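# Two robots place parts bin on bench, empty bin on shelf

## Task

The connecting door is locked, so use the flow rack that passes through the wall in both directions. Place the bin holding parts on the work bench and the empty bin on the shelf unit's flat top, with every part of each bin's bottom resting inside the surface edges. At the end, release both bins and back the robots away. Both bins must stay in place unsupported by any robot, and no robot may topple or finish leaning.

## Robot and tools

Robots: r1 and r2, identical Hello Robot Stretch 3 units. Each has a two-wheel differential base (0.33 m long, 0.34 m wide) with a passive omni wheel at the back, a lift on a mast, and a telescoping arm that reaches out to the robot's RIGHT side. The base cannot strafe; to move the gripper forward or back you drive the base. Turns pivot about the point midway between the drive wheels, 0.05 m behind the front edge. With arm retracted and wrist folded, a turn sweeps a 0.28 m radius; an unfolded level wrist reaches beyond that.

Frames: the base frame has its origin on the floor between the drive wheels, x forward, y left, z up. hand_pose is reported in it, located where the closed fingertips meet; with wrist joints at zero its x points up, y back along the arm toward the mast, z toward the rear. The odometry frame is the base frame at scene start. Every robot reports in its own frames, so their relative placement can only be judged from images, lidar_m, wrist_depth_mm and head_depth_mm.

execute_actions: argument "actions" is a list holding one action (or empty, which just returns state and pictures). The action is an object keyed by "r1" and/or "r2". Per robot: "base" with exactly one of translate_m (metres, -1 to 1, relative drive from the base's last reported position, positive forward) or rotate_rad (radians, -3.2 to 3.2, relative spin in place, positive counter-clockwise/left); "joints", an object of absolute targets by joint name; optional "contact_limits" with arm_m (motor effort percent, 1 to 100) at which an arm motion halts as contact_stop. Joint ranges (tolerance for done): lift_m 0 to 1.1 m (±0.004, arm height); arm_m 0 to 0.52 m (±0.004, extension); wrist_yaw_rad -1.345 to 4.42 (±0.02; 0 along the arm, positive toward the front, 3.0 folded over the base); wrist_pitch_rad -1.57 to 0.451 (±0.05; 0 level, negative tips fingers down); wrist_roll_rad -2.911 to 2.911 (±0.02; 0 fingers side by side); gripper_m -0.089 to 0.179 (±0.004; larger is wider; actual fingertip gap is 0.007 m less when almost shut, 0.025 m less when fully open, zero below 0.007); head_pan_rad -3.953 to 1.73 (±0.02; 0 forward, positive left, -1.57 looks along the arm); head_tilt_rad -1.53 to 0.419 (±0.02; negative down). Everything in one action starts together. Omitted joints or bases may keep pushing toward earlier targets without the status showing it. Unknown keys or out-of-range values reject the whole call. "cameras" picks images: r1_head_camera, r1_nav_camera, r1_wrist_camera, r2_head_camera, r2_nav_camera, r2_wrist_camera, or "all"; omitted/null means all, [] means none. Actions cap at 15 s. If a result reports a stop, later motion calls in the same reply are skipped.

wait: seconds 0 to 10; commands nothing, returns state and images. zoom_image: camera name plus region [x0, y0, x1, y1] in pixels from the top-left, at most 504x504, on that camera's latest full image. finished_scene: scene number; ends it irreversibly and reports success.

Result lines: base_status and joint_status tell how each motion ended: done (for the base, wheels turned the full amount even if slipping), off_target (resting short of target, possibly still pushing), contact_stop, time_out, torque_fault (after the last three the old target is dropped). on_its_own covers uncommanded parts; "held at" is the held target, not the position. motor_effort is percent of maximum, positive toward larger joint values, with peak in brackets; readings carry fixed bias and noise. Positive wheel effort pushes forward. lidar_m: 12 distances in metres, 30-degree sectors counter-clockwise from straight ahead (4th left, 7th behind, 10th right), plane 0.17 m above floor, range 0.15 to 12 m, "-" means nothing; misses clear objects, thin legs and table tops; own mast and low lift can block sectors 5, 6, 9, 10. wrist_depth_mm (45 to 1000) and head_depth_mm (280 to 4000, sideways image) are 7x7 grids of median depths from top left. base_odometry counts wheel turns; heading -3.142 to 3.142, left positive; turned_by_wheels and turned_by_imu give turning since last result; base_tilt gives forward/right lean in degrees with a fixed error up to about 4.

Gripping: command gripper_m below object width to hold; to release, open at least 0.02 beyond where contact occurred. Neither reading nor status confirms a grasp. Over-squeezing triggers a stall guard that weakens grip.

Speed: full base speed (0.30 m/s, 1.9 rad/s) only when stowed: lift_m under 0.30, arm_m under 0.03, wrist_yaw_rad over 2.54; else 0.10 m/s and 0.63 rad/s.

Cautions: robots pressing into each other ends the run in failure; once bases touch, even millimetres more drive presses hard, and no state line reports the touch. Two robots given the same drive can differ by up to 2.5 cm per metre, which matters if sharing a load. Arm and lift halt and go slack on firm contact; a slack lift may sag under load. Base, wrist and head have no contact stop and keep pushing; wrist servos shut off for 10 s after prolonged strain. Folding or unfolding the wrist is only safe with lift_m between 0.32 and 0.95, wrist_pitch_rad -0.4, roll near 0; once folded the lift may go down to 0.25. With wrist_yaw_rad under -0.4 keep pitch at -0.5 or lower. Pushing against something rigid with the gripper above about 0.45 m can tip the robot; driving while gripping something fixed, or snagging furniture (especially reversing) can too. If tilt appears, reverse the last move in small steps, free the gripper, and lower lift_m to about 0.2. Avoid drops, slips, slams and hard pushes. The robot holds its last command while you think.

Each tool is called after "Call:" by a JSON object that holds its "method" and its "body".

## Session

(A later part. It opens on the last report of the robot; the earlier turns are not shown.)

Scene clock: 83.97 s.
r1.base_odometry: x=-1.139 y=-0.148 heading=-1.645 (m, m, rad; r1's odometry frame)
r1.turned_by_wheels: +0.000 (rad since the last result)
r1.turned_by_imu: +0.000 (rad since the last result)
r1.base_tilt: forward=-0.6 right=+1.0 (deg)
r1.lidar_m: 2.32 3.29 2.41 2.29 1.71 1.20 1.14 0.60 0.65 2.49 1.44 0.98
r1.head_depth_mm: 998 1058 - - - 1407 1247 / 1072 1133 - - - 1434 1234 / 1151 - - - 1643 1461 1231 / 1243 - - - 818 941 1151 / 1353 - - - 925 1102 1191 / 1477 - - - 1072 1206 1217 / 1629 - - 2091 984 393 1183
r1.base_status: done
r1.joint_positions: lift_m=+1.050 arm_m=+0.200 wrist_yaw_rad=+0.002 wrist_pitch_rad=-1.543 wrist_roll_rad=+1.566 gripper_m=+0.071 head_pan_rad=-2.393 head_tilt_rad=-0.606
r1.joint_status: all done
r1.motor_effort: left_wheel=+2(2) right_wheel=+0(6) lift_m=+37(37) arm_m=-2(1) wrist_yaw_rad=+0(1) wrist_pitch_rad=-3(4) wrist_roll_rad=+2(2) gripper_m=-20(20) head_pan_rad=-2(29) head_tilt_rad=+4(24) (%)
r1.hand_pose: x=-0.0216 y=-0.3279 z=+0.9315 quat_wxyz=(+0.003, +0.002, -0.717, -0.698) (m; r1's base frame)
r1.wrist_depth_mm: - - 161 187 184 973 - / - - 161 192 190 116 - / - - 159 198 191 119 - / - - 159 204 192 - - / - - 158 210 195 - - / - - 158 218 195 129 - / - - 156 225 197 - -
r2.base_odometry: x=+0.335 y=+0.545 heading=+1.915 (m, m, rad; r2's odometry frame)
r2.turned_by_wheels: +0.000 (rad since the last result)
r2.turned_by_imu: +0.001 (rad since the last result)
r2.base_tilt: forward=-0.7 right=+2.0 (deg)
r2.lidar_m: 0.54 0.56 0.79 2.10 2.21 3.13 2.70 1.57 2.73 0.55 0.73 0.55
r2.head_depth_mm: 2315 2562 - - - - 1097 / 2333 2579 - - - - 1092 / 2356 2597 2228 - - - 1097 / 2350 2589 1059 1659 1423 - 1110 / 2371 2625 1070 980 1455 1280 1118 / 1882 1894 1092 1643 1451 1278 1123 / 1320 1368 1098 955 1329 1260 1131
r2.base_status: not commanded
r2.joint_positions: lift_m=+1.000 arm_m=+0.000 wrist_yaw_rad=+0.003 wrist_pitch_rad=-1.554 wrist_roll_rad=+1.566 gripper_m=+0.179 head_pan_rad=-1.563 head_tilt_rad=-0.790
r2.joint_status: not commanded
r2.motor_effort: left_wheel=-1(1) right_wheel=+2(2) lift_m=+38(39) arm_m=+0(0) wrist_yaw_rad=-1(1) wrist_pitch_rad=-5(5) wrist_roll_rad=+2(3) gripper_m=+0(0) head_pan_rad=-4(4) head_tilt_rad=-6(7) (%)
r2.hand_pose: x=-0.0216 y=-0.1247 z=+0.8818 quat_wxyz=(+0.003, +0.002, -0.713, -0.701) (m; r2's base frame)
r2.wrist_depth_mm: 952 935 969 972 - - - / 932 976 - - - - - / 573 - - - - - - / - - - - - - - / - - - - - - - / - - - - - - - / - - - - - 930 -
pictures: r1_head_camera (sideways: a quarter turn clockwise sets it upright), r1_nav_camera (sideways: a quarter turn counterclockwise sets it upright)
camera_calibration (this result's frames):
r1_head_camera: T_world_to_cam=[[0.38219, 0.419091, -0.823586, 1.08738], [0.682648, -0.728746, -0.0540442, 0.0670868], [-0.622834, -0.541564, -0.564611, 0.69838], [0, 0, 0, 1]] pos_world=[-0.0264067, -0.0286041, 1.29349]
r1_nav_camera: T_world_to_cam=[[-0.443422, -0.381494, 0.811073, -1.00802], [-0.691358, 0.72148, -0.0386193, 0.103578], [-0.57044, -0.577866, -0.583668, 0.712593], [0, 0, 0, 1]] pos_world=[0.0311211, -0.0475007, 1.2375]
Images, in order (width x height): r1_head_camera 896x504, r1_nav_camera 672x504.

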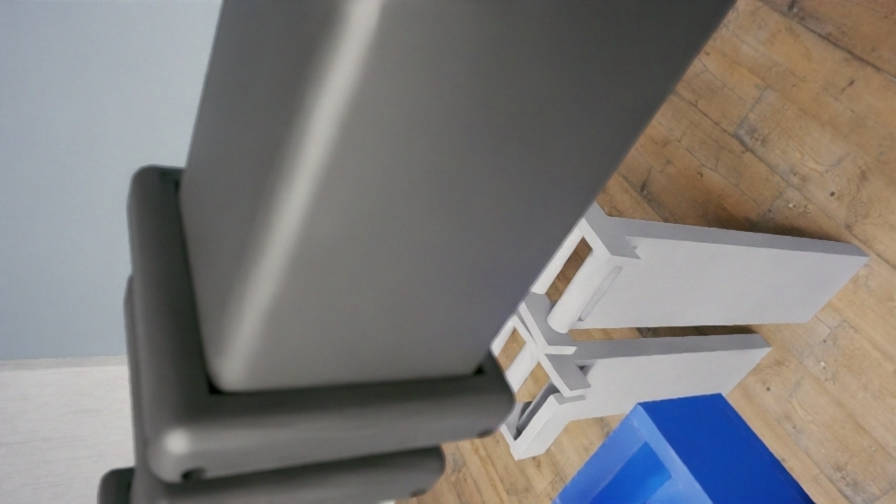

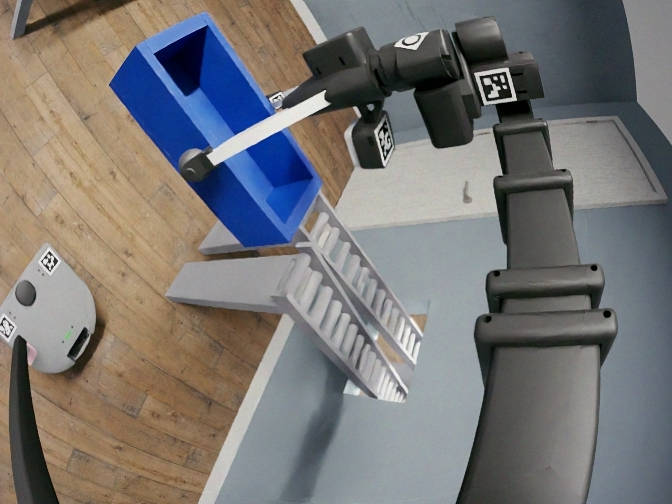

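Call:
{"method": "execute_actions", "body": {"actions": [{"r1":{"base":{"rotate_rad":0.056}}}], "cameras": []}}

Call:
{"method": "execute_actions", "body": {"actions": [{"r1":{"base":{"translate_m":-0.62},"joints":{"head_pan_rad":-1.3,"head_tilt_rad":-0.9,"arm_m":0.3}}}], "cameras": ["r1_head_camera","r1_nav_camera","r1_wrist_camera"]}}

Scene clock: 85.40 s.
r1.base_odometry: x=-1.139 y=-0.148 heading=-1.590 (m, m, rad; r1's odometry frame)
r1.turned_by_wheels: +0.056 (rad since the last result)
r1.turned_by_imu: +0.055 (rad since the last result)
r1.base_tilt: forward=-0.7 right=+1.0 (deg)
r1.lidar_m: 2.31 3.25 2.37 2.28 1.61 1.18 1.14 0.60 0.69 2.49 1.44 0.98
r1.head_depth_mm: 1030 1087 - - - 1404 1246 / 1108 1172 - - - 1437 1237 / 1206 - - - 843 1425 1232 / 1322 - - - 862 953 1147 / 1430 - - - 1052 1242 1209 / 1582 - - - 1178 1320 1206 / 1768 - - 2095 1702 392 1185
r1.base_status: done
r1.joint_positions: lift_m=+1.050 arm_m=+0.200 wrist_yaw_rad=+0.002 wrist_pitch_rad=-1.543 wrist_roll_rad=+1.566 gripper_m=+0.071 head_pan_rad=-2.393 head_tilt_rad=-0.606
r1.joint_status: not commanded
r1.motor_effort: left_wheel=-1(5) right_wheel=+2(5) lift_m=+38(37) arm_m=-1(2) wrist_yaw_rad=+0(2) wrist_pitch_rad=-4(4) wrist_roll_rad=+2(2) gripper_m=-20(20) head_pan_rad=-2(2) head_tilt_rad=+3(3) (%)
r1.hand_pose: x=-0.0216 y=-0.3279 z=+0.9315 quat_wxyz=(+0.003, +0.002, -0.717, -0.698) (m; r1's base frame)
r1.wrist_depth_mm: - - 161 187 185 996 954 / - - 161 193 190 116 - / - - 160 199 191 119 - / - - 160 203 194 - - / - - 159 210 195 - - / - - 158 217 196 129 - / - - 157 225 197 - -
r2.base_odometry: x=+0.335 y=+0.545 heading=+1.915 (m, m, rad; r2's odometry frame)
r2.turned_by_wheels: +0.000 (rad since the last result)
r2.turned_by_imu: +0.000 (rad since the last result)
r2.base_tilt: forward=-0.6 right=+1.9 (deg)
r2.lidar_m: 0.54 0.56 0.79 2.10 2.21 3.13 2.69 1.57 2.73 0.55 0.73 0.55
r2.head_depth_mm: 2325 2558 - - - - 1103 / 2335 2524 - - - - 1090 / 2347 2584 2227 - - - 1089 / 2350 2616 1054 1668 1427 - 1107 / 2354 2649 1078 972 1453 1266 1118 / 1888 1895 1095 1631 1460 1280 1125 / 1308 1366 1090 958 1339 1256 1130
r2.base_status: not commanded
r2.joint_positions: lift_m=+1.000 arm_m=+0.000 wrist_yaw_rad=+0.003 wrist_pitch_rad=-1.554 wrist_roll_rad=+1.566 gripper_m=+0.179 head_pan_rad=-1.563 head_tilt_rad=-0.790
r2.joint_status: not commanded
r2.motor_effort: left_wheel=-1(1) right_wheel=+3(2) lift_m=+39(39) arm_m=+0(0) wrist_yaw_rad=-1(1) wrist_pitch_rad=-5(5) wrist_roll_rad=+2(3) gripper_m=+0(1) head_pan_rad=-5(4) head_tilt_rad=-7(6) (%)
r2.hand_pose: x=-0.0216 y=-0.1247 z=+0.8818 quat_wxyz=(+0.003, +0.002, -0.713, -0.701) (m; r2's base frame)
r2.wrist_depth_mm: 955 941 957 938 - - - / 970 982 - - - - - / 582 - - - - - - / - - - - - - - / - - - - - - - / - - - - - - - / - - - - - 939 -
pictures: none
No camera images: the call's "cameras" was empty. Leave "cameras" out to get every camera's image.

Scene clock: 92.67 s.
r1.base_odometry: x=-1.127 y=+0.472 heading=-1.590 (m, m, rad; r1's odometry frame)
r1.turned_by_wheels: +0.000 (rad since the last result)
r1.turned_by_imu: +0.000 (rad since the last result)
r1.base_tilt: forward=-0.7 right=+1.0 (deg)
r1.lidar_m: 2.93 3.24 2.37 1.97 0.73 0.53 0.51 0.53 0.73 0.40 0.37 1.54
r1.head_depth_mm: 2044 - 528 475 724 1227 1125 / 2140 2375 547 497 707 1237 1116 / 2203 2424 554 484 697 1250 1103 / 2265 2481 550 505 708 1182 1108 / 2336 2514 1994 1661 1357 1227 1103 / 2454 2508 1985 1652 1407 1241 1096 / 2509 2451 1965 1642 1410 1230 1098
r1.base_status: done
r1.joint_positions: lift_m=+1.050 arm_m=+0.300 wrist_yaw_rad=+0.001 wrist_pitch_rad=-1.543 wrist_roll_rad=+1.566 gripper_m=+0.071 head_pan_rad=-1.307 head_tilt_rad=-0.889
r1.joint_status: all done
r1.motor_effort: left_wheel=-1(5) right_wheel=+2(3) lift_m=+38(38) arm_m=+3(2) wrist_yaw_rad=+1(2) wrist_pitch_rad=-4(4) wrist_roll_rad=+2(2) gripper_m=-20(20) head_pan_rad=+3(29) head_tilt_rad=-5(31) (%)
r1.hand_pose: x=-0.0216 y=-0.4274 z=+0.9315 quat_wxyz=(+0.002, +0.002, -0.717, -0.698) (m; r1's base frame)
r1.wrist_depth_mm: - 470 161 188 184 995 969 / - 475 161 194 190 115 - / - 497 161 199 192 118 - / - 522 159 205 191 - - / - 518 158 211 195 - - / - - 157 217 197 130 - / - - 156 224 197 - -
r2.base_odometry: x=+0.335 y=+0.545 heading=+1.915 (m, m, rad; r2's odometry frame)
r2.turned_by_wheels: +0.000 (rad since the last result)
r2.turned_by_imu: +0.000 (rad since the last result)
r2.base_tilt: forward=-0.7 right=+1.9 (deg)
r2.lidar_m: 0.54 0.57 0.79 2.10 2.21 3.12 2.69 1.56 2.73 0.54 0.73 0.55
r2.head_depth_mm: 2308 2548 - - - - 1096 / 2311 2562 - - - - 1093 / 2336 2559 2242 - - - 1096 / 2379 2602 1057 1662 1437 - 1109 / 2333 2607 1076 982 1448 1275 1125 / 1878 1884 1089 1630 1449 1289 1124 / 1307 1370 1092 958 1332 1255 1129
r2.base_status: not commanded
r2.joint_positions: lift_m=+1.000 arm_m=+0.000 wrist_yaw_rad=+0.003 wrist_pitch_rad=-1.554 wrist_roll_rad=+1.566 gripper_m=+0.179 head_pan_rad=-1.563 head_tilt_rad=-0.790
r2.joint_status: not commanded
r2.motor_effort: left_wheel=-2(0) right_wheel=+3(3) lift_m=+39(39) arm_m=+0(0) wrist_yaw_rad=-1(2) wrist_pitch_rad=-5(5) wrist_roll_rad=+2(3) gripper_m=+0(0) head_pan_rad=-4(4) head_tilt_rad=-6(7) (%)
r2.hand_pose: x=-0.0216 y=-0.1247 z=+0.8818 quat_wxyz=(+0.003, +0.002, -0.713, -0.701) (m; r2's base frame)
r2.wrist_depth_mm: 938 938 946 994 - - - / 950 958 - - - - - / 575 - - - - - - / - - - - - - - / - - - - - - - / - - - - - - - / - - - - - 982 -
pictures: r1_head_camera (sideways: a quarter turn clockwise sets it upright), r1_nav_camera (sideways: a quarter turn counterclockwise sets it upright), r1_wrist_camera
camera_calibration (this result's frames):
r1_head_camera: T_world_to_cam=[[-0.24661, 0.733618, -0.633236, 0.84313], [0.959076, 0.278555, -0.0507933, 0.0611489], [0.139128, -0.619848, -0.77229, 0.96386], [0, 0, 0, 1]] pos_world=[0.0151774, -0.0381231, 1.28139]
r1_nav_camera: T_world_to_cam=[[0.183691, -0.766152, 0.615848, -0.757424], [-0.963564, -0.264262, -0.0413518, 0.108781], [0.194427, -0.585813, -0.786779, 0.972102], [0, 0, 0, 1]] pos_world=[0.0549471, 0.0179144, 1.23579]
r1_wrist_camera: T_world_to_cam=[[-0.0428112, 0.997713, -0.0523076, 0.473747], [0.982647, 0.0515068, 0.17819, -0.0930054], [0.180476, -0.0437714, -0.982605, 1.06627], [0, 0, 0, 1]] pos_world=[-0.0807641, -0.421201, 1.08908]
Images, in order (width x height): r1_head_camera 896x504, r1_nav_camera 672x504, r1_wrist_camera 644x364.

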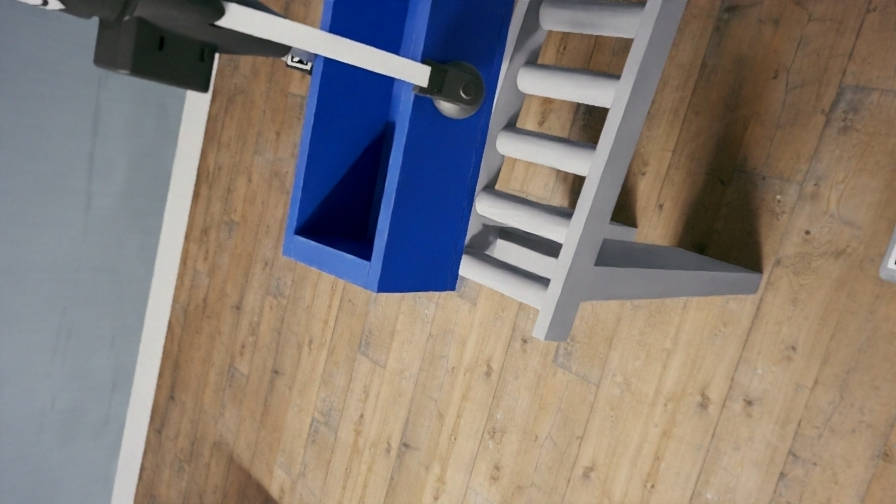

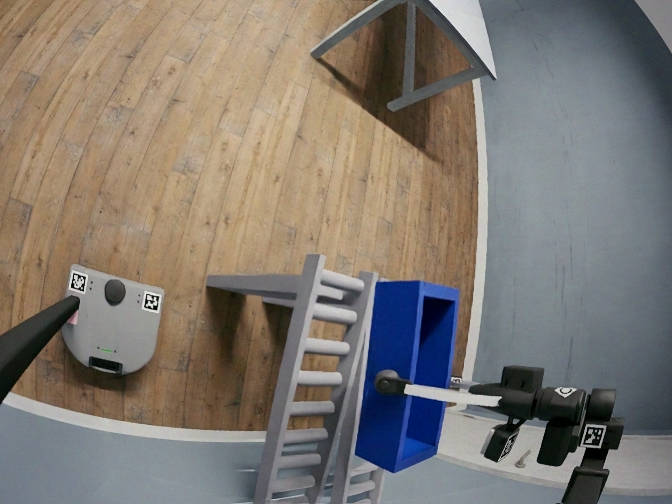

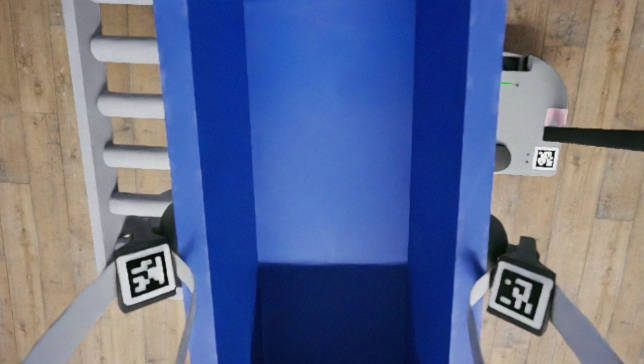

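Call:
{"method": "execute_actions", "body": {"actions": [{"r1":{"joints":{"lift_m":0.93,"arm_m":0.305}}}], "cameras": ["r1_head_camera","r1_nav_camera","r1_wrist_camera"]}}

Scene clock: 94.87 s.
r1.base_odometry: x=-1.127 y=+0.472 heading=-1.590 (m, m, rad; r1's odometry frame)
r1.turned_by_wheels: +0.000 (rad since the last result)
r1.turned_by_imu: -0.001 (rad since the last result)
r1.base_tilt: forward=-0.7 right=+1.0 (deg)
r1.lidar_m: 2.92 3.24 2.37 1.97 0.73 0.53 0.51 0.53 0.73 0.40 0.37 1.54
r1.head_depth_mm: 2079 2325 - 635 580 1214 1118 / 2122 2396 2107 632 633 1237 1116 / 2211 2431 2045 638 642 1255 1108 / 2278 2469 2015 596 675 1191 1110 / 2350 2514 1996 1656 1339 1223 1102 / 2444 2471 1993 1644 1412 1232 1099 / 2516 2441 1970 1650 1405 1230 1095
r1.base_status: not commanded
r1.joint_positions: lift_m=+0.930 arm_m=+0.305 wrist_yaw_rad=+0.001 wrist_pitch_rad=-1.543 wrist_roll_rad=+1.566 gripper_m=+0.071 head_pan_rad=-1.307 head_tilt_rad=-0.889
r1.joint_status: all done
r1.motor_effort: left_wheel=-1(1) right_wheel=+2(2) lift_m=+23(33) arm_m=+2(2) wrist_yaw_rad=+0(1) wrist_pitch_rad=-4(4) wrist_roll_rad=+2(2) gripper_m=-20(20) head_pan_rad=+2(3) head_tilt_rad=-6(6) (%)
r1.hand_pose: x=-0.0216 y=-0.4324 z=+0.8121 quat_wxyz=(+0.002, +0.002, -0.717, -0.698) (m; r1's base frame)
r1.wrist_depth_mm: 347 320 161 188 185 115 877 / 364 357 160 194 190 115 902 / 394 358 160 199 191 118 916 / 383 375 158 205 193 123 938 / 403 399 158 212 194 959 979 / 426 - 157 219 197 130 - / - 405 156 223 197 - -
r2.base_odometry: x=+0.335 y=+0.545 heading=+1.915 (m, m, rad; r2's odometry frame)
r2.turned_by_wheels: +0.000 (rad since the last result)
r2.turned_by_imu: +0.000 (rad since the last result)
r2.base_tilt: forward=-0.5 right=+2.0 (deg)
r2.lidar_m: 0.54 0.56 0.79 2.10 2.20 3.11 2.69 1.56 2.73 0.55 0.73 0.55
r2.head_depth_mm: 2319 2550 - - - - 1098 / 2332 2577 - - - - 1092 / 2336 2588 2210 - - - 1096 / 2332 2605 1053 1668 1440 - 1110 / 2347 2619 1080 980 1449 1280 1117 / 1881 1897 1091 1630 1463 1285 1123 / 1317 1362 1101 958 1333 1256 1132
r2.base_status: not commanded
r2.joint_positions: lift_m=+1.000 arm_m=+0.000 wrist_yaw_rad=+0.003 wrist_pitch_rad=-1.554 wrist_roll_rad=+1.566 gripper_m=+0.179 head_pan_rad=-1.563 head_tilt_rad=-0.790
r2.joint_status: not commanded
r2.motor_effort: left_wheel=-1(1) right_wheel=+2(2) lift_m=+39(39) arm_m=+0(0) wrist_yaw_rad=-2(1) wrist_pitch_rad=-5(5) wrist_roll_rad=+2(3) gripper_m=+0(0) head_pan_rad=-4(4) head_tilt_rad=-7(6) (%)
r2.hand_pose: x=-0.0216 y=-0.1247 z=+0.8818 quat_wxyz=(+0.003, +0.002, -0.713, -0.701) (m; r2's base frame)
r2.wrist_depth_mm: 928 959 946 985 - - - / 955 968 - - - - - / 576 - - - - - - / - - - - - - - / - - - - - - - / - - - - - - - / - - - - - 958 -
pictures: r1_head_camera (sideways: a quarter turn clockwise sets it upright), r1_nav_camera (sideways: a quarter turn counterclockwise sets it upright), r1_wrist_camera
camera_calibration (this result's frames):
r1_head_camera: T_world_to_cam=[[-0.24661, 0.733619, -0.633235, 0.843129], [0.959076, 0.278556, -0.0507933, 0.0611489], [0.139128, -0.619847, -0.772291, 0.963861], [0, 0, 0, 1]] pos_world=[0.0151774, -0.038123, 1.28139]
r1_nav_camera: T_world_to_cam=[[0.183692, -0.766153, 0.615847, -0.757423], [-0.963564, -0.264262, -0.0413518, 0.108781], [0.194427, -0.585812, -0.78678, 0.972103], [0, 0, 0, 1]] pos_world=[0.0549471, 0.0179145, 1.23579]
r1_wrist_camera: T_world_to_cam=[[-0.0428112, 0.997713, -0.0523074, 0.472488], [0.982647, 0.0515068, 0.17819, -0.0714705], [0.180476, -0.0437713, -0.982605, 0.948724], [0, 0, 0, 1]] pos_world=[-0.0807641, -0.426199, 0.969671]
Images, in order (width x height): r1_head_camera 896x504, r1_nav_camera 672x504, r1_wrist_camera 644x364.

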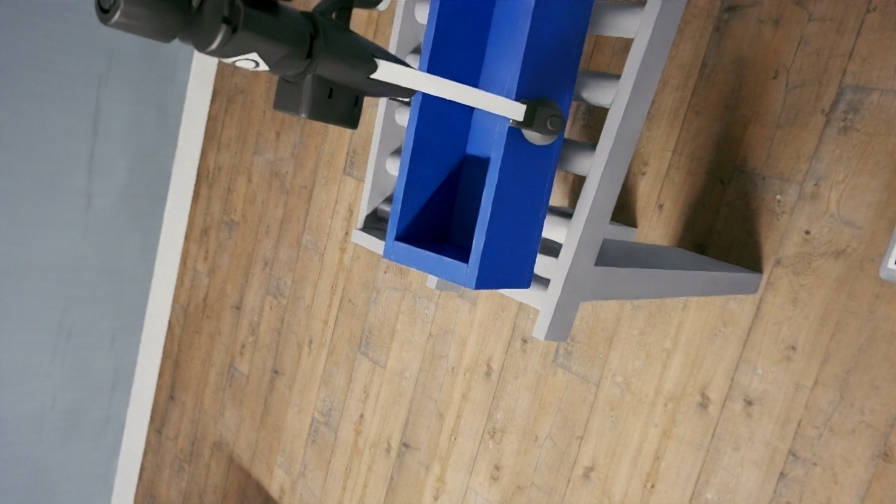

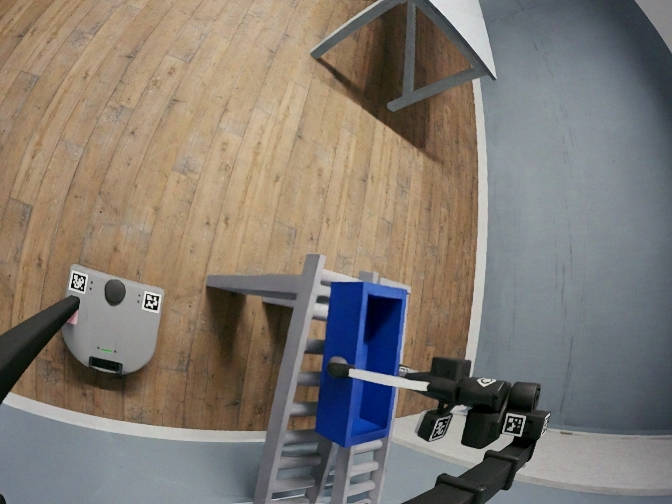

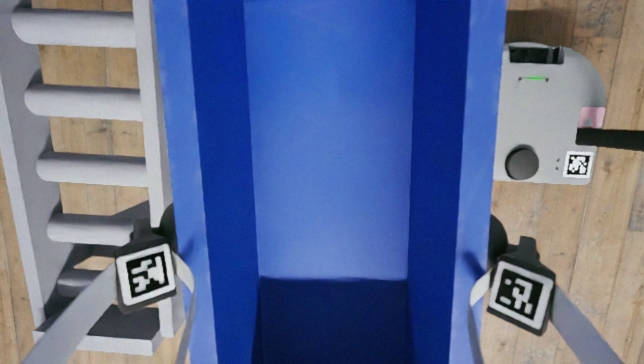

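Call:
{"method": "execute_actions", "body": {"actions": [{"r1":{"joints":{"lift_m":0.90,"arm_m":0.313}}}], "cameras": ["r1_head_camera"]}}

Call:
{"method": "zoom_image", "body": {"camera": "r1_head_camera", "region": [340, 0, 700, 360]}}

Scene clock: 97.23 s.
r1.base_odometry: x=-1.127 y=+0.472 heading=-1.590 (m, m, rad; r1's odometry frame)
r1.turned_by_wheels: +0.000 (rad since the last result)
r1.turned_by_imu: -0.001 (rad since the last result)
r1.base_tilt: forward=-0.7 right=+1.0 (deg)
r1.lidar_m: 2.92 3.22 2.37 1.96 0.73 0.53 0.51 0.53 0.73 0.40 0.37 1.55
r1.head_depth_mm: 2083 2292 - 660 613 1223 1124 / 2119 2386 2159 666 626 1232 1113 / 2203 2426 2021 676 636 1256 1113 / 2273 2468 2005 663 657 1185 1109 / 2327 2500 1974 1666 1333 1214 1105 / 2449 2472 1979 1658 1421 1232 1102 / 2503 2456 1957 1643 1403 1228 1100
r1.base_status: not commanded
r1.joint_positions: lift_m=+0.900 arm_m=+0.313 wrist_yaw_rad=+0.001 wrist_pitch_rad=-1.543 wrist_roll_rad=+1.566 gripper_m=+0.071 head_pan_rad=-1.307 head_tilt_rad=-0.889
r1.joint_status: all done
r1.motor_effort: left_wheel=+0(1) right_wheel=+3(2) lift_m=+23(22) arm_m=+3(2) wrist_yaw_rad=-1(0) wrist_pitch_rad=-3(4) wrist_roll_rad=+2(2) gripper_m=-20(20) head_pan_rad=+3(3) head_tilt_rad=-6(6) (%)
r1.hand_pose: x=-0.0216 y=-0.4404 z=+0.7821 quat_wxyz=(+0.002, +0.002, -0.717, -0.698) (m; r1's base frame)
r1.wrist_depth_mm: 314 296 161 187 185 115 857 / 641 308 161 193 190 115 857 / 941 327 160 199 192 118 - / 352 346 159 204 193 123 904 / 371 369 159 211 195 942 933 / 391 - 158 219 196 130 951 / 380 381 156 224 197 - -
r2.base_odometry: x=+0.335 y=+0.545 heading=+1.915 (m, m, rad; r2's odometry frame)
r2.turned_by_wheels: +0.000 (rad since the last result)
r2.turned_by_imu: +0.000 (rad since the last result)
r2.base_tilt: forward=-0.7 right=+2.1 (deg)
r2.lidar_m: 0.54 0.56 0.79 2.10 2.20 3.13 2.69 1.56 2.72 0.54 0.73 0.55
r2.head_depth_mm: 2309 2574 - - - - 1094 / 2310 2587 - - - - 1097 / 2359 2591 2265 - - - 1095 / 2346 2614 1060 1664 1429 - 1113 / 2354 2630 1075 977 1458 1279 1124 / 1874 1871 1098 1634 1456 1292 1128 / 1315 1370 1094 955 1336 1253 1128
r2.base_status: not commanded
r2.joint_positions: lift_m=+1.000 arm_m=+0.000 wrist_yaw_rad=+0.003 wrist_pitch_rad=-1.554 wrist_roll_rad=+1.566 gripper_m=+0.179 head_pan_rad=-1.563 head_tilt_rad=-0.790
r2.joint_status: not commanded
r2.motor_effort: left_wheel=-1(1) right_wheel=+2(2) lift_m=+39(39) arm_m=+0(0) wrist_yaw_rad=-1(2) wrist_pitch_rad=-5(5) wrist_roll_rad=+2(3) gripper_m=+0(0) head_pan_rad=-5(5) head_tilt_rad=-6(6) (%)
r2.hand_pose: x=-0.0216 y=-0.1247 z=+0.8818 quat_wxyz=(+0.003, +0.002, -0.713, -0.701) (m; r2's base frame)
r2.wrist_depth_mm: 946 964 955 944 - - - / 930 975 - - - - - / 577 - - - - - - / - - - - - - - / - - - - - - - / - - - - - - - / - - - - - 943 -
pictures: r1_head_camera (sideways: a quarter turn clockwise sets it upright)
camera_calibration (this result's frames):
r1_head_camera: T_world_to_cam=[[-0.24661, 0.733619, -0.633235, 0.843129], [0.959076, 0.278555, -0.0507933, 0.0611489], [0.139128, -0.619847, -0.772291, 0.963861], [0, 0, 0, 1]] pos_world=[0.0151774, -0.038123, 1.28139]
Images, in order (width x height): r1_head_camera 896x504.

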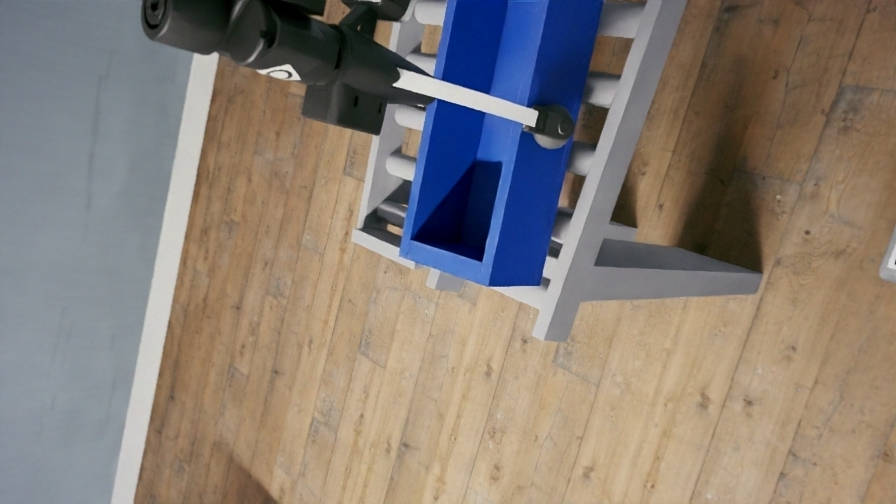

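Region (340, 0, 700, 360) of r1_head_camera's 896x504 image, scaled by 1.400, with more detail than that image has.

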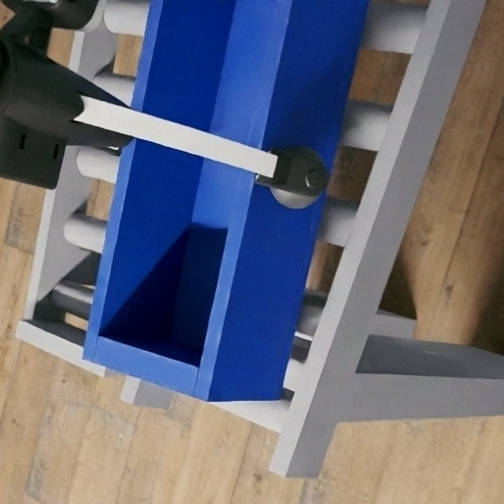

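Lower gradually, watching wrist depth for the bin tilting.

Call:
{"method": "execute_actions", "body": {"actions": [{"r1":{"joints":{"lift_m":0.875}}}], "cameras": ["r1_head_camera"]}}

Scene clock: 98.33 s.
r1.base_odometry: x=-1.127 y=+0.472 heading=-1.590 (m, m, rad; r1's odometry frame)
r1.turned_by_wheels: +0.000 (rad since the last result)
r1.turned_by_imu: +0.000 (rad since the last result)
r1.base_tilt: forward=-0.7 right=+1.0 (deg)
r1.lidar_m: 2.93 3.24 2.37 1.96 0.73 0.53 0.51 0.53 0.74 0.40 0.37 1.54
r1.head_depth_mm: 2083 2300 - 672 627 1214 1119 / 2143 2381 2119 691 629 1231 1117 / 2217 2446 2020 698 635 1249 1110 / 2299 2462 2000 709 648 1183 1101 / 2327 2539 1993 1664 1345 1217 1104 / 2414 2478 1979 1651 1409 1233 1097 / 2506 2468 1972 1639 1401 1232 1098
r1.base_status: not commanded
r1.joint_positions: lift_m=+0.875 arm_m=+0.313 wrist_yaw_rad=+0.001 wrist_pitch_rad=-1.543 wrist_roll_rad=+1.566 gripper_m=+0.071 head_pan_rad=-1.307 head_tilt_rad=-0.889
r1.joint_status: all done
r1.motor_effort: left_wheel=-1(0) right_wheel=+2(2) lift_m=+23(21) arm_m=+2(2) wrist_yaw_rad=+0(0) wrist_pitch_rad=-4(4) wrist_roll_rad=+2(2) gripper_m=-20(20) head_pan_rad=+3(2) head_tilt_rad=-5(6) (%)
r1.hand_pose: x=-0.0216 y=-0.4404 z=+0.7571 quat_wxyz=(+0.002, +0.002, -0.717, -0.698) (m; r1's base frame)
r1.wrist_depth_mm: 295 270 162 189 185 115 821 / 897 282 161 192 189 115 - / 918 305 160 199 192 118 - / 332 318 159 205 194 123 922 / 350 342 158 210 195 924 914 / 374 - 157 217 195 129 947 / 366 363 157 225 196 983 957
r2.base_odometry: x=+0.335 y=+0.545 heading=+1.915 (m, m, rad; r2's odometry frame)
r2.turned_by_wheels: +0.000 (rad since the last result)
r2.turned_by_imu: +0.000 (rad since the last result)
r2.base_tilt: forward=-0.7 right=+2.1 (deg)
r2.lidar_m: 0.54 0.56 0.79 2.10 2.21 3.12 2.69 1.57 2.73 0.55 0.73 0.55
r2.head_depth_mm: 2312 2592 - - - - 1096 / 2308 2583 - - - - 1090 / 2323 2561 2239 - - - 1095 / 2323 2600 1057 1662 1430 - 1109 / 2367 2608 1075 985 1448 1275 1124 / 1885 1905 1088 1637 1457 1273 1131 / 1315 1370 1096 955 1339 1257 1123
r2.base_status: not commanded
r2.joint_positions: lift_m=+1.000 arm_m=+0.000 wrist_yaw_rad=+0.003 wrist_pitch_rad=-1.554 wrist_roll_rad=+1.566 gripper_m=+0.179 head_pan_rad=-1.563 head_tilt_rad=-0.790
r2.joint_status: not commanded
r2.motor_effort: left_wheel=-1(1) right_wheel=+3(2) lift_m=+39(39) arm_m=+0(0) wrist_yaw_rad=-1(1) wrist_pitch_rad=-5(5) wrist_roll_rad=+3(3) gripper_m=+0(0) head_pan_rad=-4(4) head_tilt_rad=-8(7) (%)
r2.hand_pose: x=-0.0216 y=-0.1247 z=+0.8818 quat_wxyz=(+0.003, +0.002, -0.713, -0.701) (m; r2's base frame)
r2.wrist_depth_mm: 947 968 953 980 - - - / 969 987 - - - - - / 587 - - - - - - / - - - - - - - / - - - - - - - / - - - - - - - / - - - - - 951 -
pictures: r1_head_camera (sideways: a quarter turn clockwise sets it upright)
camera_calibration (this result's frames):
r1_head_camera: T_world_to_cam=[[-0.24661, 0.733619, -0.633235, 0.843129], [0.959076, 0.278556, -0.0507933, 0.0611489], [0.139128, -0.619847, -0.772291, 0.963861], [0, 0, 0, 1]] pos_world=[0.0151774, -0.038123, 1.28139]
Images, in order (width x height): r1_head_camera 896x504.

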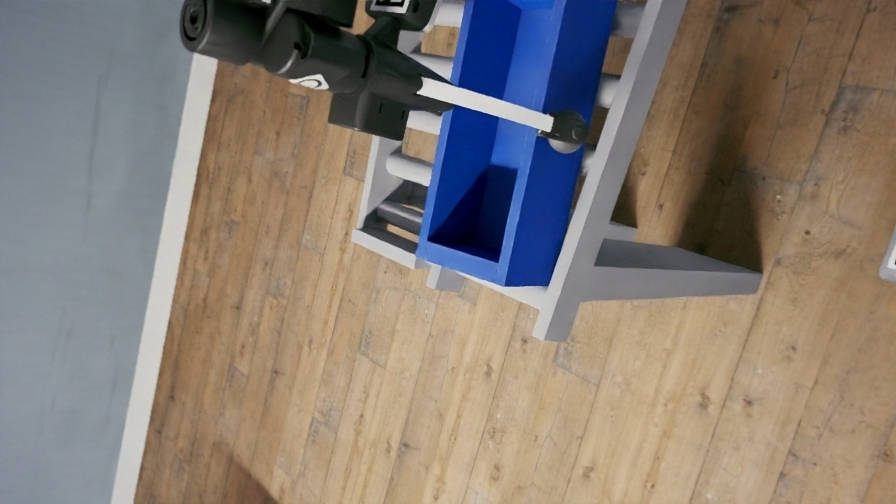

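The corner is now inside the rail. Continue.

Call:
{"method": "execute_actions", "body": {"actions": [{"r1":{"joints":{"lift_m":0.855}}}], "cameras": ["r1_head_camera"]}}

Scene clock: 99.37 s.
r1.base_odometry: x=-1.127 y=+0.472 heading=-1.590 (m, m, rad; r1's odometry frame)
r1.turned_by_wheels: +0.000 (rad since the last result)
r1.turned_by_imu: +0.000 (rad since the last result)
r1.base_tilt: forward=-0.7 right=+1.0 (deg)
r1.lidar_m: 2.92 3.25 2.37 1.97 0.72 0.53 0.51 0.53 0.73 0.40 0.37 1.54
r1.head_depth_mm: 2070 2309 - 815 648 1215 1119 / 2156 2372 2113 688 632 1242 1115 / 2206 2425 2029 714 640 1246 1117 / 2269 2475 2001 719 650 1181 1111 / 2339 2521 2003 1659 1343 1222 1100 / 2427 2473 2002 1645 1411 1236 1099 / 2532 2443 1977 1634 1401 1234 1089
r1.base_status: not commanded
r1.joint_positions: lift_m=+0.855 arm_m=+0.313 wrist_yaw_rad=+0.001 wrist_pitch_rad=-1.544 wrist_roll_rad=+1.566 gripper_m=+0.071 head_pan_rad=-1.307 head_tilt_rad=-0.889
r1.joint_status: all done
r1.motor_effort: left_wheel=-2(1) right_wheel=+3(3) lift_m=+22(22) arm_m=+3(3) wrist_yaw_rad=+0(1) wrist_pitch_rad=-3(4) wrist_roll_rad=+2(2) gripper_m=-20(20) head_pan_rad=+3(2) head_tilt_rad=-6(5) (%)
r1.hand_pose: x=-0.0216 y=-0.4402 z=+0.7372 quat_wxyz=(+0.002, +0.002, -0.716, -0.698) (m; r1's base frame)
r1.wrist_depth_mm: 279 268 160 198 179 122 811 / 866 271 159 202 191 123 - / 914 292 159 204 192 124 - / 306 300 158 206 192 508 893 / 946 322 158 210 193 899 906 / 377 - 158 214 193 130 920 / 344 347 157 217 193 951 947
r2.base_odometry: x=+0.335 y=+0.545 heading=+1.915 (m, m, rad; r2's odometry frame)
r2.turned_by_wheels: +0.000 (rad since the last result)
r2.turned_by_imu: +0.000 (rad since the last result)
r2.base_tilt: forward=-0.7 right=+2.0 (deg)
r2.lidar_m: 0.54 0.56 0.79 2.10 2.20 3.12 2.70 1.56 2.73 0.54 0.73 0.55
r2.head_depth_mm: 2309 2575 - - - - 1102 / 2322 2566 - - - - 1093 / 2357 2573 2257 - - - 1093 / 2332 2595 1057 1660 1431 - 1105 / 2359 2597 1076 980 1451 1277 1121 / 1878 1889 1094 1644 1456 1288 1127 / 1312 1369 1097 956 1330 1254 1126
r2.base_status: not commanded
r2.joint_positions: lift_m=+1.000 arm_m=+0.000 wrist_yaw_rad=+0.003 wrist_pitch_rad=-1.554 wrist_roll_rad=+1.566 gripper_m=+0.179 head_pan_rad=-1.563 head_tilt_rad=-0.790
r2.joint_status: not commanded
r2.motor_effort: left_wheel=-2(1) right_wheel=+2(3) lift_m=+38(39) arm_m=+0(0) wrist_yaw_rad=-1(2) wrist_pitch_rad=-5(5) wrist_roll_rad=+3(3) gripper_m=+0(0) head_pan_rad=-5(4) head_tilt_rad=-7(7) (%)
r2.hand_pose: x=-0.0216 y=-0.1247 z=+0.8818 quat_wxyz=(+0.003, +0.002, -0.713, -0.701) (m; r2's base frame)
r2.wrist_depth_mm: 946 942 951 979 - - - / 949 947 - - - - - / 571 - - - - - - / - - - - - - - / - - - - - - - / - - - - - - - / - - - - - 960 -
pictures: r1_head_camera (sideways: a quarter turn clockwise sets it upright)
camera_calibration (this result's frames):
r1_head_camera: T_world_to_cam=[[-0.24661, 0.733619, -0.633235, 0.843129], [0.959076, 0.278556, -0.0507933, 0.0611489], [0.139128, -0.619847, -0.772291, 0.963861], [0, 0, 0, 1]] pos_world=[0.0151774, -0.038123, 1.28139]
Images, in order (width x height): r1_head_camera 896x504.

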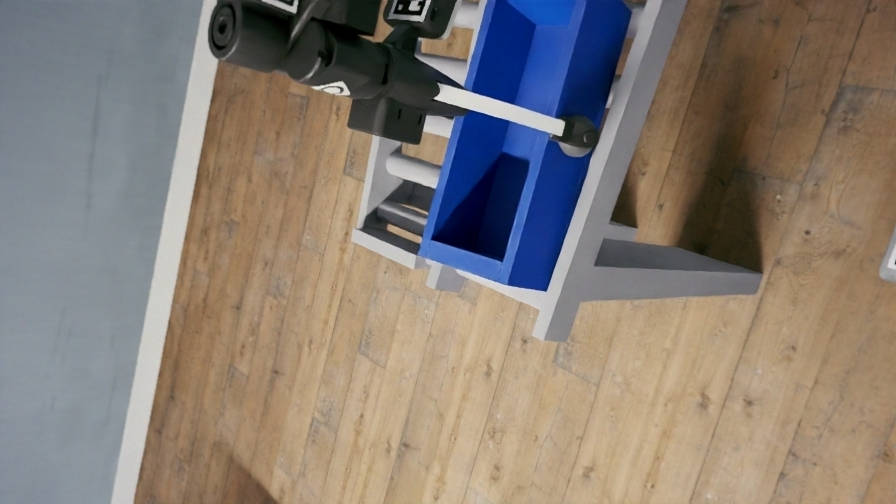

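Call:
{"method": "execute_actions", "body": {"actions": [{"r1":{"joints":{"gripper_m":0.179}},"r2":{"joints":{"arm_m":0.3,"lift_m":0.9}}}], "cameras": []}}

Call:
{"method": "execute_actions", "body": {"actions": [{"r1":{"joints":{"lift_m":0.95,"arm_m":0.0}},"r2":{"joints":{"arm_m":0.49}}}], "cameras": ["r1_nav_camera","r2_head_camera","r2_wrist_camera"]}}

Scene clock: 102.97 s.
r1.base_odometry: x=-1.127 y=+0.472 heading=-1.590 (m, m, rad; r1's odometry frame)
r1.turned_by_wheels: +0.000 (rad since the last result)
r1.turned_by_imu: -0.001 (rad since the last result)
r1.base_tilt: forward=-0.7 right=+1.0 (deg)
r1.lidar_m: 2.93 3.25 2.37 1.96 0.73 0.53 0.51 0.53 0.73 0.40 0.37 1.54
r1.head_depth_mm: 2073 2301 - 849 724 1219 1116 / 2138 2377 2101 844 694 1241 1108 / 2232 2422 2022 917 703 1246 1111 / 2268 2508 2007 799 710 1189 1109 / 2336 2498 2002 1665 1333 1220 1103 / 2408 2464 1990 1668 1412 1238 1091 / 2501 2456 1966 1646 1403 1237 1093
r1.base_status: not commanded
r1.joint_positions: lift_m=+0.855 arm_m=+0.313 wrist_yaw_rad=+0.001 wrist_pitch_rad=-1.544 wrist_roll_rad=+1.566 gripper_m=+0.179 head_pan_rad=-1.307 head_tilt_rad=-0.889
r1.joint_status: all done
r1.motor_effort: left_wheel=-2(2) right_wheel=+3(3) lift_m=+23(23) arm_m=+2(3) wrist_yaw_rad=-1(0) wrist_pitch_rad=-3(3) wrist_roll_rad=+2(2) gripper_m=+1(88) head_pan_rad=+3(3) head_tilt_rad=-6(6) (%)
r1.hand_pose: x=-0.0216 y=-0.4402 z=+0.7372 quat_wxyz=(+0.002, +0.002, -0.716, -0.698) (m; r1's base frame)
r1.wrist_depth_mm: 282 283 213 223 216 201 790 / 885 290 217 863 828 190 - / 917 314 218 218 214 191 - / 305 318 233 914 887 534 871 / 938 434 222 222 222 893 878 / 358 356 241 376 355 921 908 / 348 348 231 231 228 966 948
r2.base_odometry: x=+0.335 y=+0.545 heading=+1.915 (m, m, rad; r2's odometry frame)
r2.turned_by_wheels: +0.000 (rad since the last result)
r2.turned_by_imu: +0.000 (rad since the last result)
r2.base_tilt: forward=-0.7 right=+2.0 (deg)
r2.lidar_m: 0.54 0.56 0.79 2.10 2.20 3.12 2.69 1.56 2.73 0.55 0.73 0.55
r2.head_depth_mm: 2314 2544 - 1703 1451 1256 1109 / 2317 - 2073 1680 1432 1257 1111 / 2330 - - 1000 989 1266 1116 / 2355 2584 1083 1625 1406 1270 1116 / 2355 2619 1070 976 1454 1280 1119 / 1901 1896 1090 1631 1452 1286 1122 / 1314 1368 1093 956 1334 1258 1126
r2.base_status: not commanded
r2.joint_positions: lift_m=+0.900 arm_m=+0.300 wrist_yaw_rad=+0.001 wrist_pitch_rad=-1.555 wrist_roll_rad=+1.568 gripper_m=+0.179 head_pan_rad=-1.563 head_tilt_rad=-0.790
r2.joint_status: all done
r2.motor_effort: left_wheel=-1(2) right_wheel=+3(2) lift_m=+23(34) arm_m=+4(4) wrist_yaw_rad=-1(1) wrist_pitch_rad=-4(5) wrist_roll_rad=+1(3) gripper_m=+0(0) head_pan_rad=-4(4) head_tilt_rad=-7(6) (%)
r2.hand_pose: x=-0.0216 y=-0.4244 z=+0.7824 quat_wxyz=(+0.002, +0.001, -0.713, -0.702) (m; r2's base frame)
r2.wrist_depth_mm: 871 860 877 893 860 910 907 / 360 366 880 881 922 - 918 / 367 431 600 905 886 - 952 / 364 901 907 900 953 968 963 / 364 381 958 953 976 987 - / 935 378 975 954 - - - / - 982 915 958 947 921 942
pictures: none
No camera images: the call's "cameras" was empty. Leave "cameras" out to get every camera's image.

Scene clock: 106.50 s.
r1.base_odometry: x=-1.127 y=+0.472 heading=-1.590 (m, m, rad; r1's odometry frame)
r1.turned_by_wheels: +0.000 (rad since the last result)
r1.turned_by_imu: -0.001 (rad since the last result)
r1.base_tilt: forward=-0.7 right=+0.9 (deg)
r1.lidar_m: 2.93 3.23 2.37 1.97 0.73 0.53 0.51 0.53 0.73 0.40 0.37 1.54
r1.head_depth_mm: 2078 2342 2078 934 - - 1085 / 2137 2405 2039 926 1087 - 1080 / 2200 2447 2042 919 697 - 1093 / 2289 2472 2006 799 708 1166 1109 / 2363 2499 1990 1663 1356 1222 1101 / 2426 2486 1991 1657 1410 1231 1091 / 2507 2480 1972 1644 1407 1228 1097
r1.base_status: not commanded
r1.joint_positions: lift_m=+0.950 arm_m=+0.000 wrist_yaw_rad=+0.001 wrist_pitch_rad=-1.544 wrist_roll_rad=+1.566 gripper_m=+0.179 head_pan_rad=-1.307 head_tilt_rad=-0.889
r1.joint_status: all done
r1.motor_effort: left_wheel=-2(2) right_wheel=+2(3) lift_m=+36(37) arm_m=-2(1) wrist_yaw_rad=+0(0) wrist_pitch_rad=-3(3) wrist_roll_rad=+2(2) gripper_m=+1(1) head_pan_rad=+2(3) head_tilt_rad=-5(6) (%)
r1.hand_pose: x=-0.0216 y=-0.1276 z=+0.8316 quat_wxyz=(+0.002, +0.002, -0.716, -0.698) (m; r1's base frame)
r1.wrist_depth_mm: 312 931 935 911 930 915 888 / 325 937 957 964 - 904 916 / 329 969 964 985 - 934 910 / 330 788 - - - 988 967 / 489 503 - - - - - / 408 - - - - - - / 336 - - - - - -
r2.base_odometry: x=+0.335 y=+0.545 heading=+1.915 (m, m, rad; r2's odometry frame)
r2.turned_by_wheels: +0.000 (rad since the last result)
r2.turned_by_imu: +0.000 (rad since the last result)
r2.base_tilt: forward=-0.7 right=+2.0 (deg)
r2.lidar_m: 0.54 0.56 0.79 2.10 2.20 3.11 2.70 1.56 2.73 0.54 0.73 0.55
r2.head_depth_mm: 2313 2572 - 1679 1457 1253 1110 / 2256 2567 2035 1652 1428 1266 1117 / 2241 - 1017 899 1042 1263 1113 / 2312 2588 1050 890 1410 1274 1123 / 2345 2636 1072 902 1446 1274 1123 / 1881 1889 1090 1638 1458 1282 1127 / 1323 1363 1093 952 1345 1259 1122
r2.base_status: not commanded
r2.joint_positions: lift_m=+0.900 arm_m=+0.490 wrist_yaw_rad=+0.001 wrist_pitch_rad=-1.555 wrist_roll_rad=+1.568 gripper_m=+0.179 head_pan_rad=-1.563 head_tilt_rad=-0.790
r2.joint_status: all done
r2.motor_effort: left_wheel=-1(1) right_wheel=+2(2) lift_m=+23(23) arm_m=+4(4) wrist_yaw_rad=-1(0) wrist_pitch_rad=-4(4) wrist_roll_rad=+2(2) gripper_m=+0(0) head_pan_rad=-4(5) head_tilt_rad=-6(5) (%)
r2.hand_pose: x=-0.0216 y=-0.6144 z=+0.7824 quat_wxyz=(+0.002, +0.001, -0.712, -0.702) (m; r2's base frame)
r2.wrist_depth_mm: 834 865 856 282 878 888 884 / 254 870 359 337 903 914 - / 251 548 359 360 956 - - / 249 921 359 362 985 964 947 / 248 931 360 358 986 980 - / 600 928 366 366 - - - / - 955 331 306 921 911 958
pictures: r1_nav_camera (sideways: a quarter turn counterclockwise sets it upright), r2_head_camera (sideways: a quarter turn clockwise sets it upright), r2_wrist_camera
camera_calibration (this result's frames):
r1_nav_camera: T_world_to_cam=[[0.18377, -0.766167, 0.615806, -0.75737], [-0.963541, -0.264347, -0.041352, 0.108781], [0.194469, -0.585754, -0.786812, 0.972145], [0, 0, 0, 1]] pos_world=[0.0549446, 0.0179223, 1.23579]
r2_head_camera: T_world_to_cam=[[0.0161291, 0.736505, -0.67624, 0.902329], [0.999372, 0.00947304, 0.0341535, -0.0498377], [0.0315603, -0.676366, -0.73589, 0.914748], [0, 0, 0, 1]] pos_world=[0.00638292, -0.0453936, 1.28505]
r2_wrist_camera: T_world_to_cam=[[0.0265291, 0.999085, 0.0335517, 0.580301], [0.987554, -0.0313985, 0.154115, -0.0756483], [0.155028, 0.0290456, -0.987483, 0.962957], [0, 0, 0, 1]] pos_world=[-0.089973, -0.610115, 0.943093]
Images, in order (width x height): r1_nav_camera 672x504, r2_head_camera 896x504, r2_wrist_camera 644x364.

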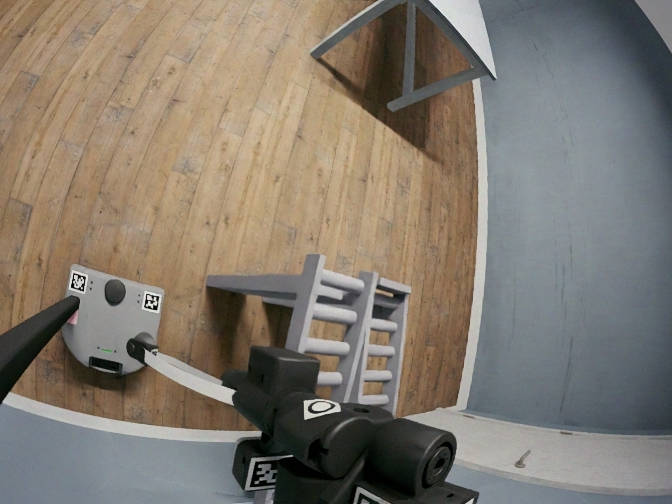

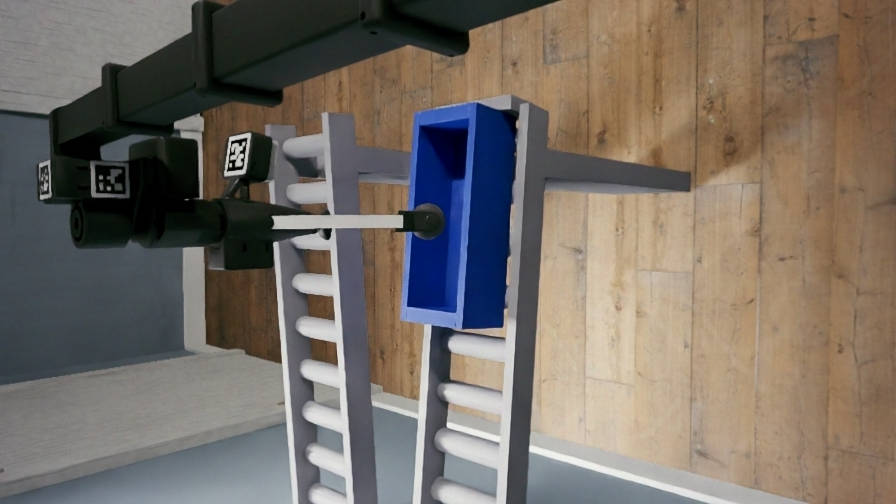

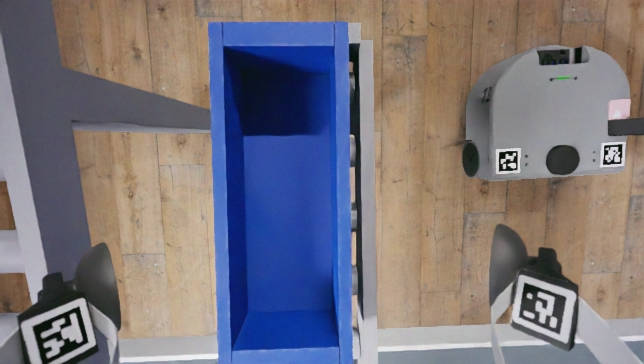

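Call:
{"method": "execute_actions", "body": {"actions": [{"r2":{"joints":{"arm_m":0.507,"lift_m":0.79}}}], "cameras": ["r2_wrist_camera"]}}

Scene clock: 110.07 s.
r1.base_odometry: x=-1.127 y=+0.472 heading=-1.590 (m, m, rad; r1's odometry frame)
r1.turned_by_wheels: +0.000 (rad since the last result)
r1.turned_by_imu: -0.001 (rad since the last result)
r1.base_tilt: forward=-0.7 right=+1.0 (deg)
r1.lidar_m: 2.94 3.22 2.37 1.97 0.73 0.53 0.51 0.53 0.73 0.40 0.37 1.54
r1.head_depth_mm: 2087 2363 2055 931 - - 1080 / 2148 2388 2039 921 1084 - 1084 / 2216 2435 2034 915 696 - 1096 / 2285 2466 2002 802 709 1166 1106 / 2360 2503 2000 1660 1360 1221 1101 / 2413 2490 1987 1654 1411 1230 1098 / 2532 2451 1988 1631 1405 1227 1088
r1.base_status: not commanded
r1.joint_positions: lift_m=+0.950 arm_m=+0.000 wrist_yaw_rad=+0.001 wrist_pitch_rad=-1.544 wrist_roll_rad=+1.566 gripper_m=+0.179 head_pan_rad=-1.307 head_tilt_rad=-0.889
r1.joint_status: not commanded
r1.motor_effort: left_wheel=-2(1) right_wheel=+3(3) lift_m=+35(36) arm_m=-2(2) wrist_yaw_rad=+0(1) wrist_pitch_rad=-3(3) wrist_roll_rad=+2(2) gripper_m=+1(1) head_pan_rad=+3(3) head_tilt_rad=-6(6) (%)
r1.hand_pose: x=-0.0216 y=-0.1276 z=+0.8316 quat_wxyz=(+0.002, +0.002, -0.716, -0.698) (m; r1's base frame)
r1.wrist_depth_mm: 309 925 945 914 921 912 885 / 322 962 937 936 - 916 897 / 328 - 961 985 - 932 924 / 327 779 - - - 975 952 / 488 498 - - - - 978 / 413 - - - - - - / 339 - - - - - -
r2.base_odometry: x=+0.335 y=+0.545 heading=+1.915 (m, m, rad; r2's odometry frame)
r2.turned_by_wheels: +0.000 (rad since the last result)
r2.turned_by_imu: +0.000 (rad since the last result)
r2.base_tilt: forward=-0.4 right=+2.0 (deg)
r2.lidar_m: 0.54 0.56 0.79 2.10 2.21 3.13 2.70 1.56 2.73 0.55 0.73 0.55
r2.head_depth_mm: 2317 2599 2124 1801 - 1237 1087 / 2304 2562 - 867 1403 1266 1110 / 2343 2587 999 911 1042 1264 1118 / 2329 2550 1056 892 1408 1266 1120 / 2331 2618 1071 904 1446 1278 1123 / 1870 1899 1091 1634 1445 1283 1124 / 1316 1363 1092 957 1338 1252 1127
r2.base_status: not commanded
r2.joint_positions: lift_m=+0.790 arm_m=+0.507 wrist_yaw_rad=+0.001 wrist_pitch_rad=-1.555 wrist_roll_rad=+1.568 gripper_m=+0.179 head_pan_rad=-1.563 head_tilt_rad=-0.790
r2.joint_status: all done
r2.motor_effort: left_wheel=-1(1) right_wheel=+2(2) lift_m=+23(24) arm_m=+3(4) wrist_yaw_rad=+0(0) wrist_pitch_rad=-4(4) wrist_roll_rad=+1(2) gripper_m=+0(0) head_pan_rad=-3(5) head_tilt_rad=-6(6) (%)
r2.hand_pose: x=-0.0216 y=-0.6314 z=+0.6724 quat_wxyz=(+0.002, +0.001, -0.712, -0.702) (m; r2's base frame)
r2.wrist_depth_mm: 748 772 197 220 243 792 816 / 229 764 227 250 245 783 - / 779 565 223 251 244 817 - / 780 787 223 253 247 848 847 / 823 807 219 256 247 847 882 / 836 854 217 257 249 887 924 / - 846 213 257 252 893 891
pictures: r2_wrist_camera
camera_calibration (this result's frames):
r2_wrist_camera: T_world_to_cam=[[0.0265291, 0.99908, 0.0336963, 0.600841], [0.987554, -0.0314208, 0.15411, -0.0592404], [0.155027, 0.0291885, -0.987479, 0.854922], [0, 0, 0, 1]] pos_world=[-0.089973, -0.627103, 0.833101]
Images, in order (width x height): r2_wrist_camera 644x364.

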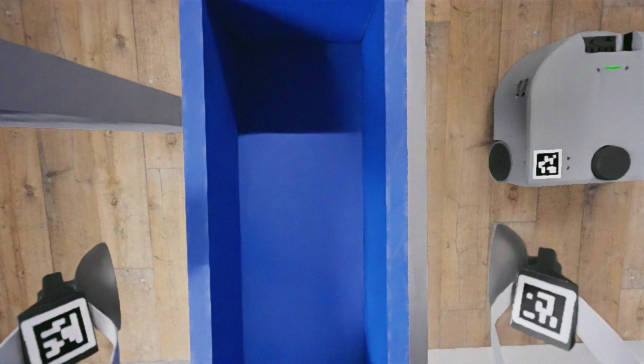

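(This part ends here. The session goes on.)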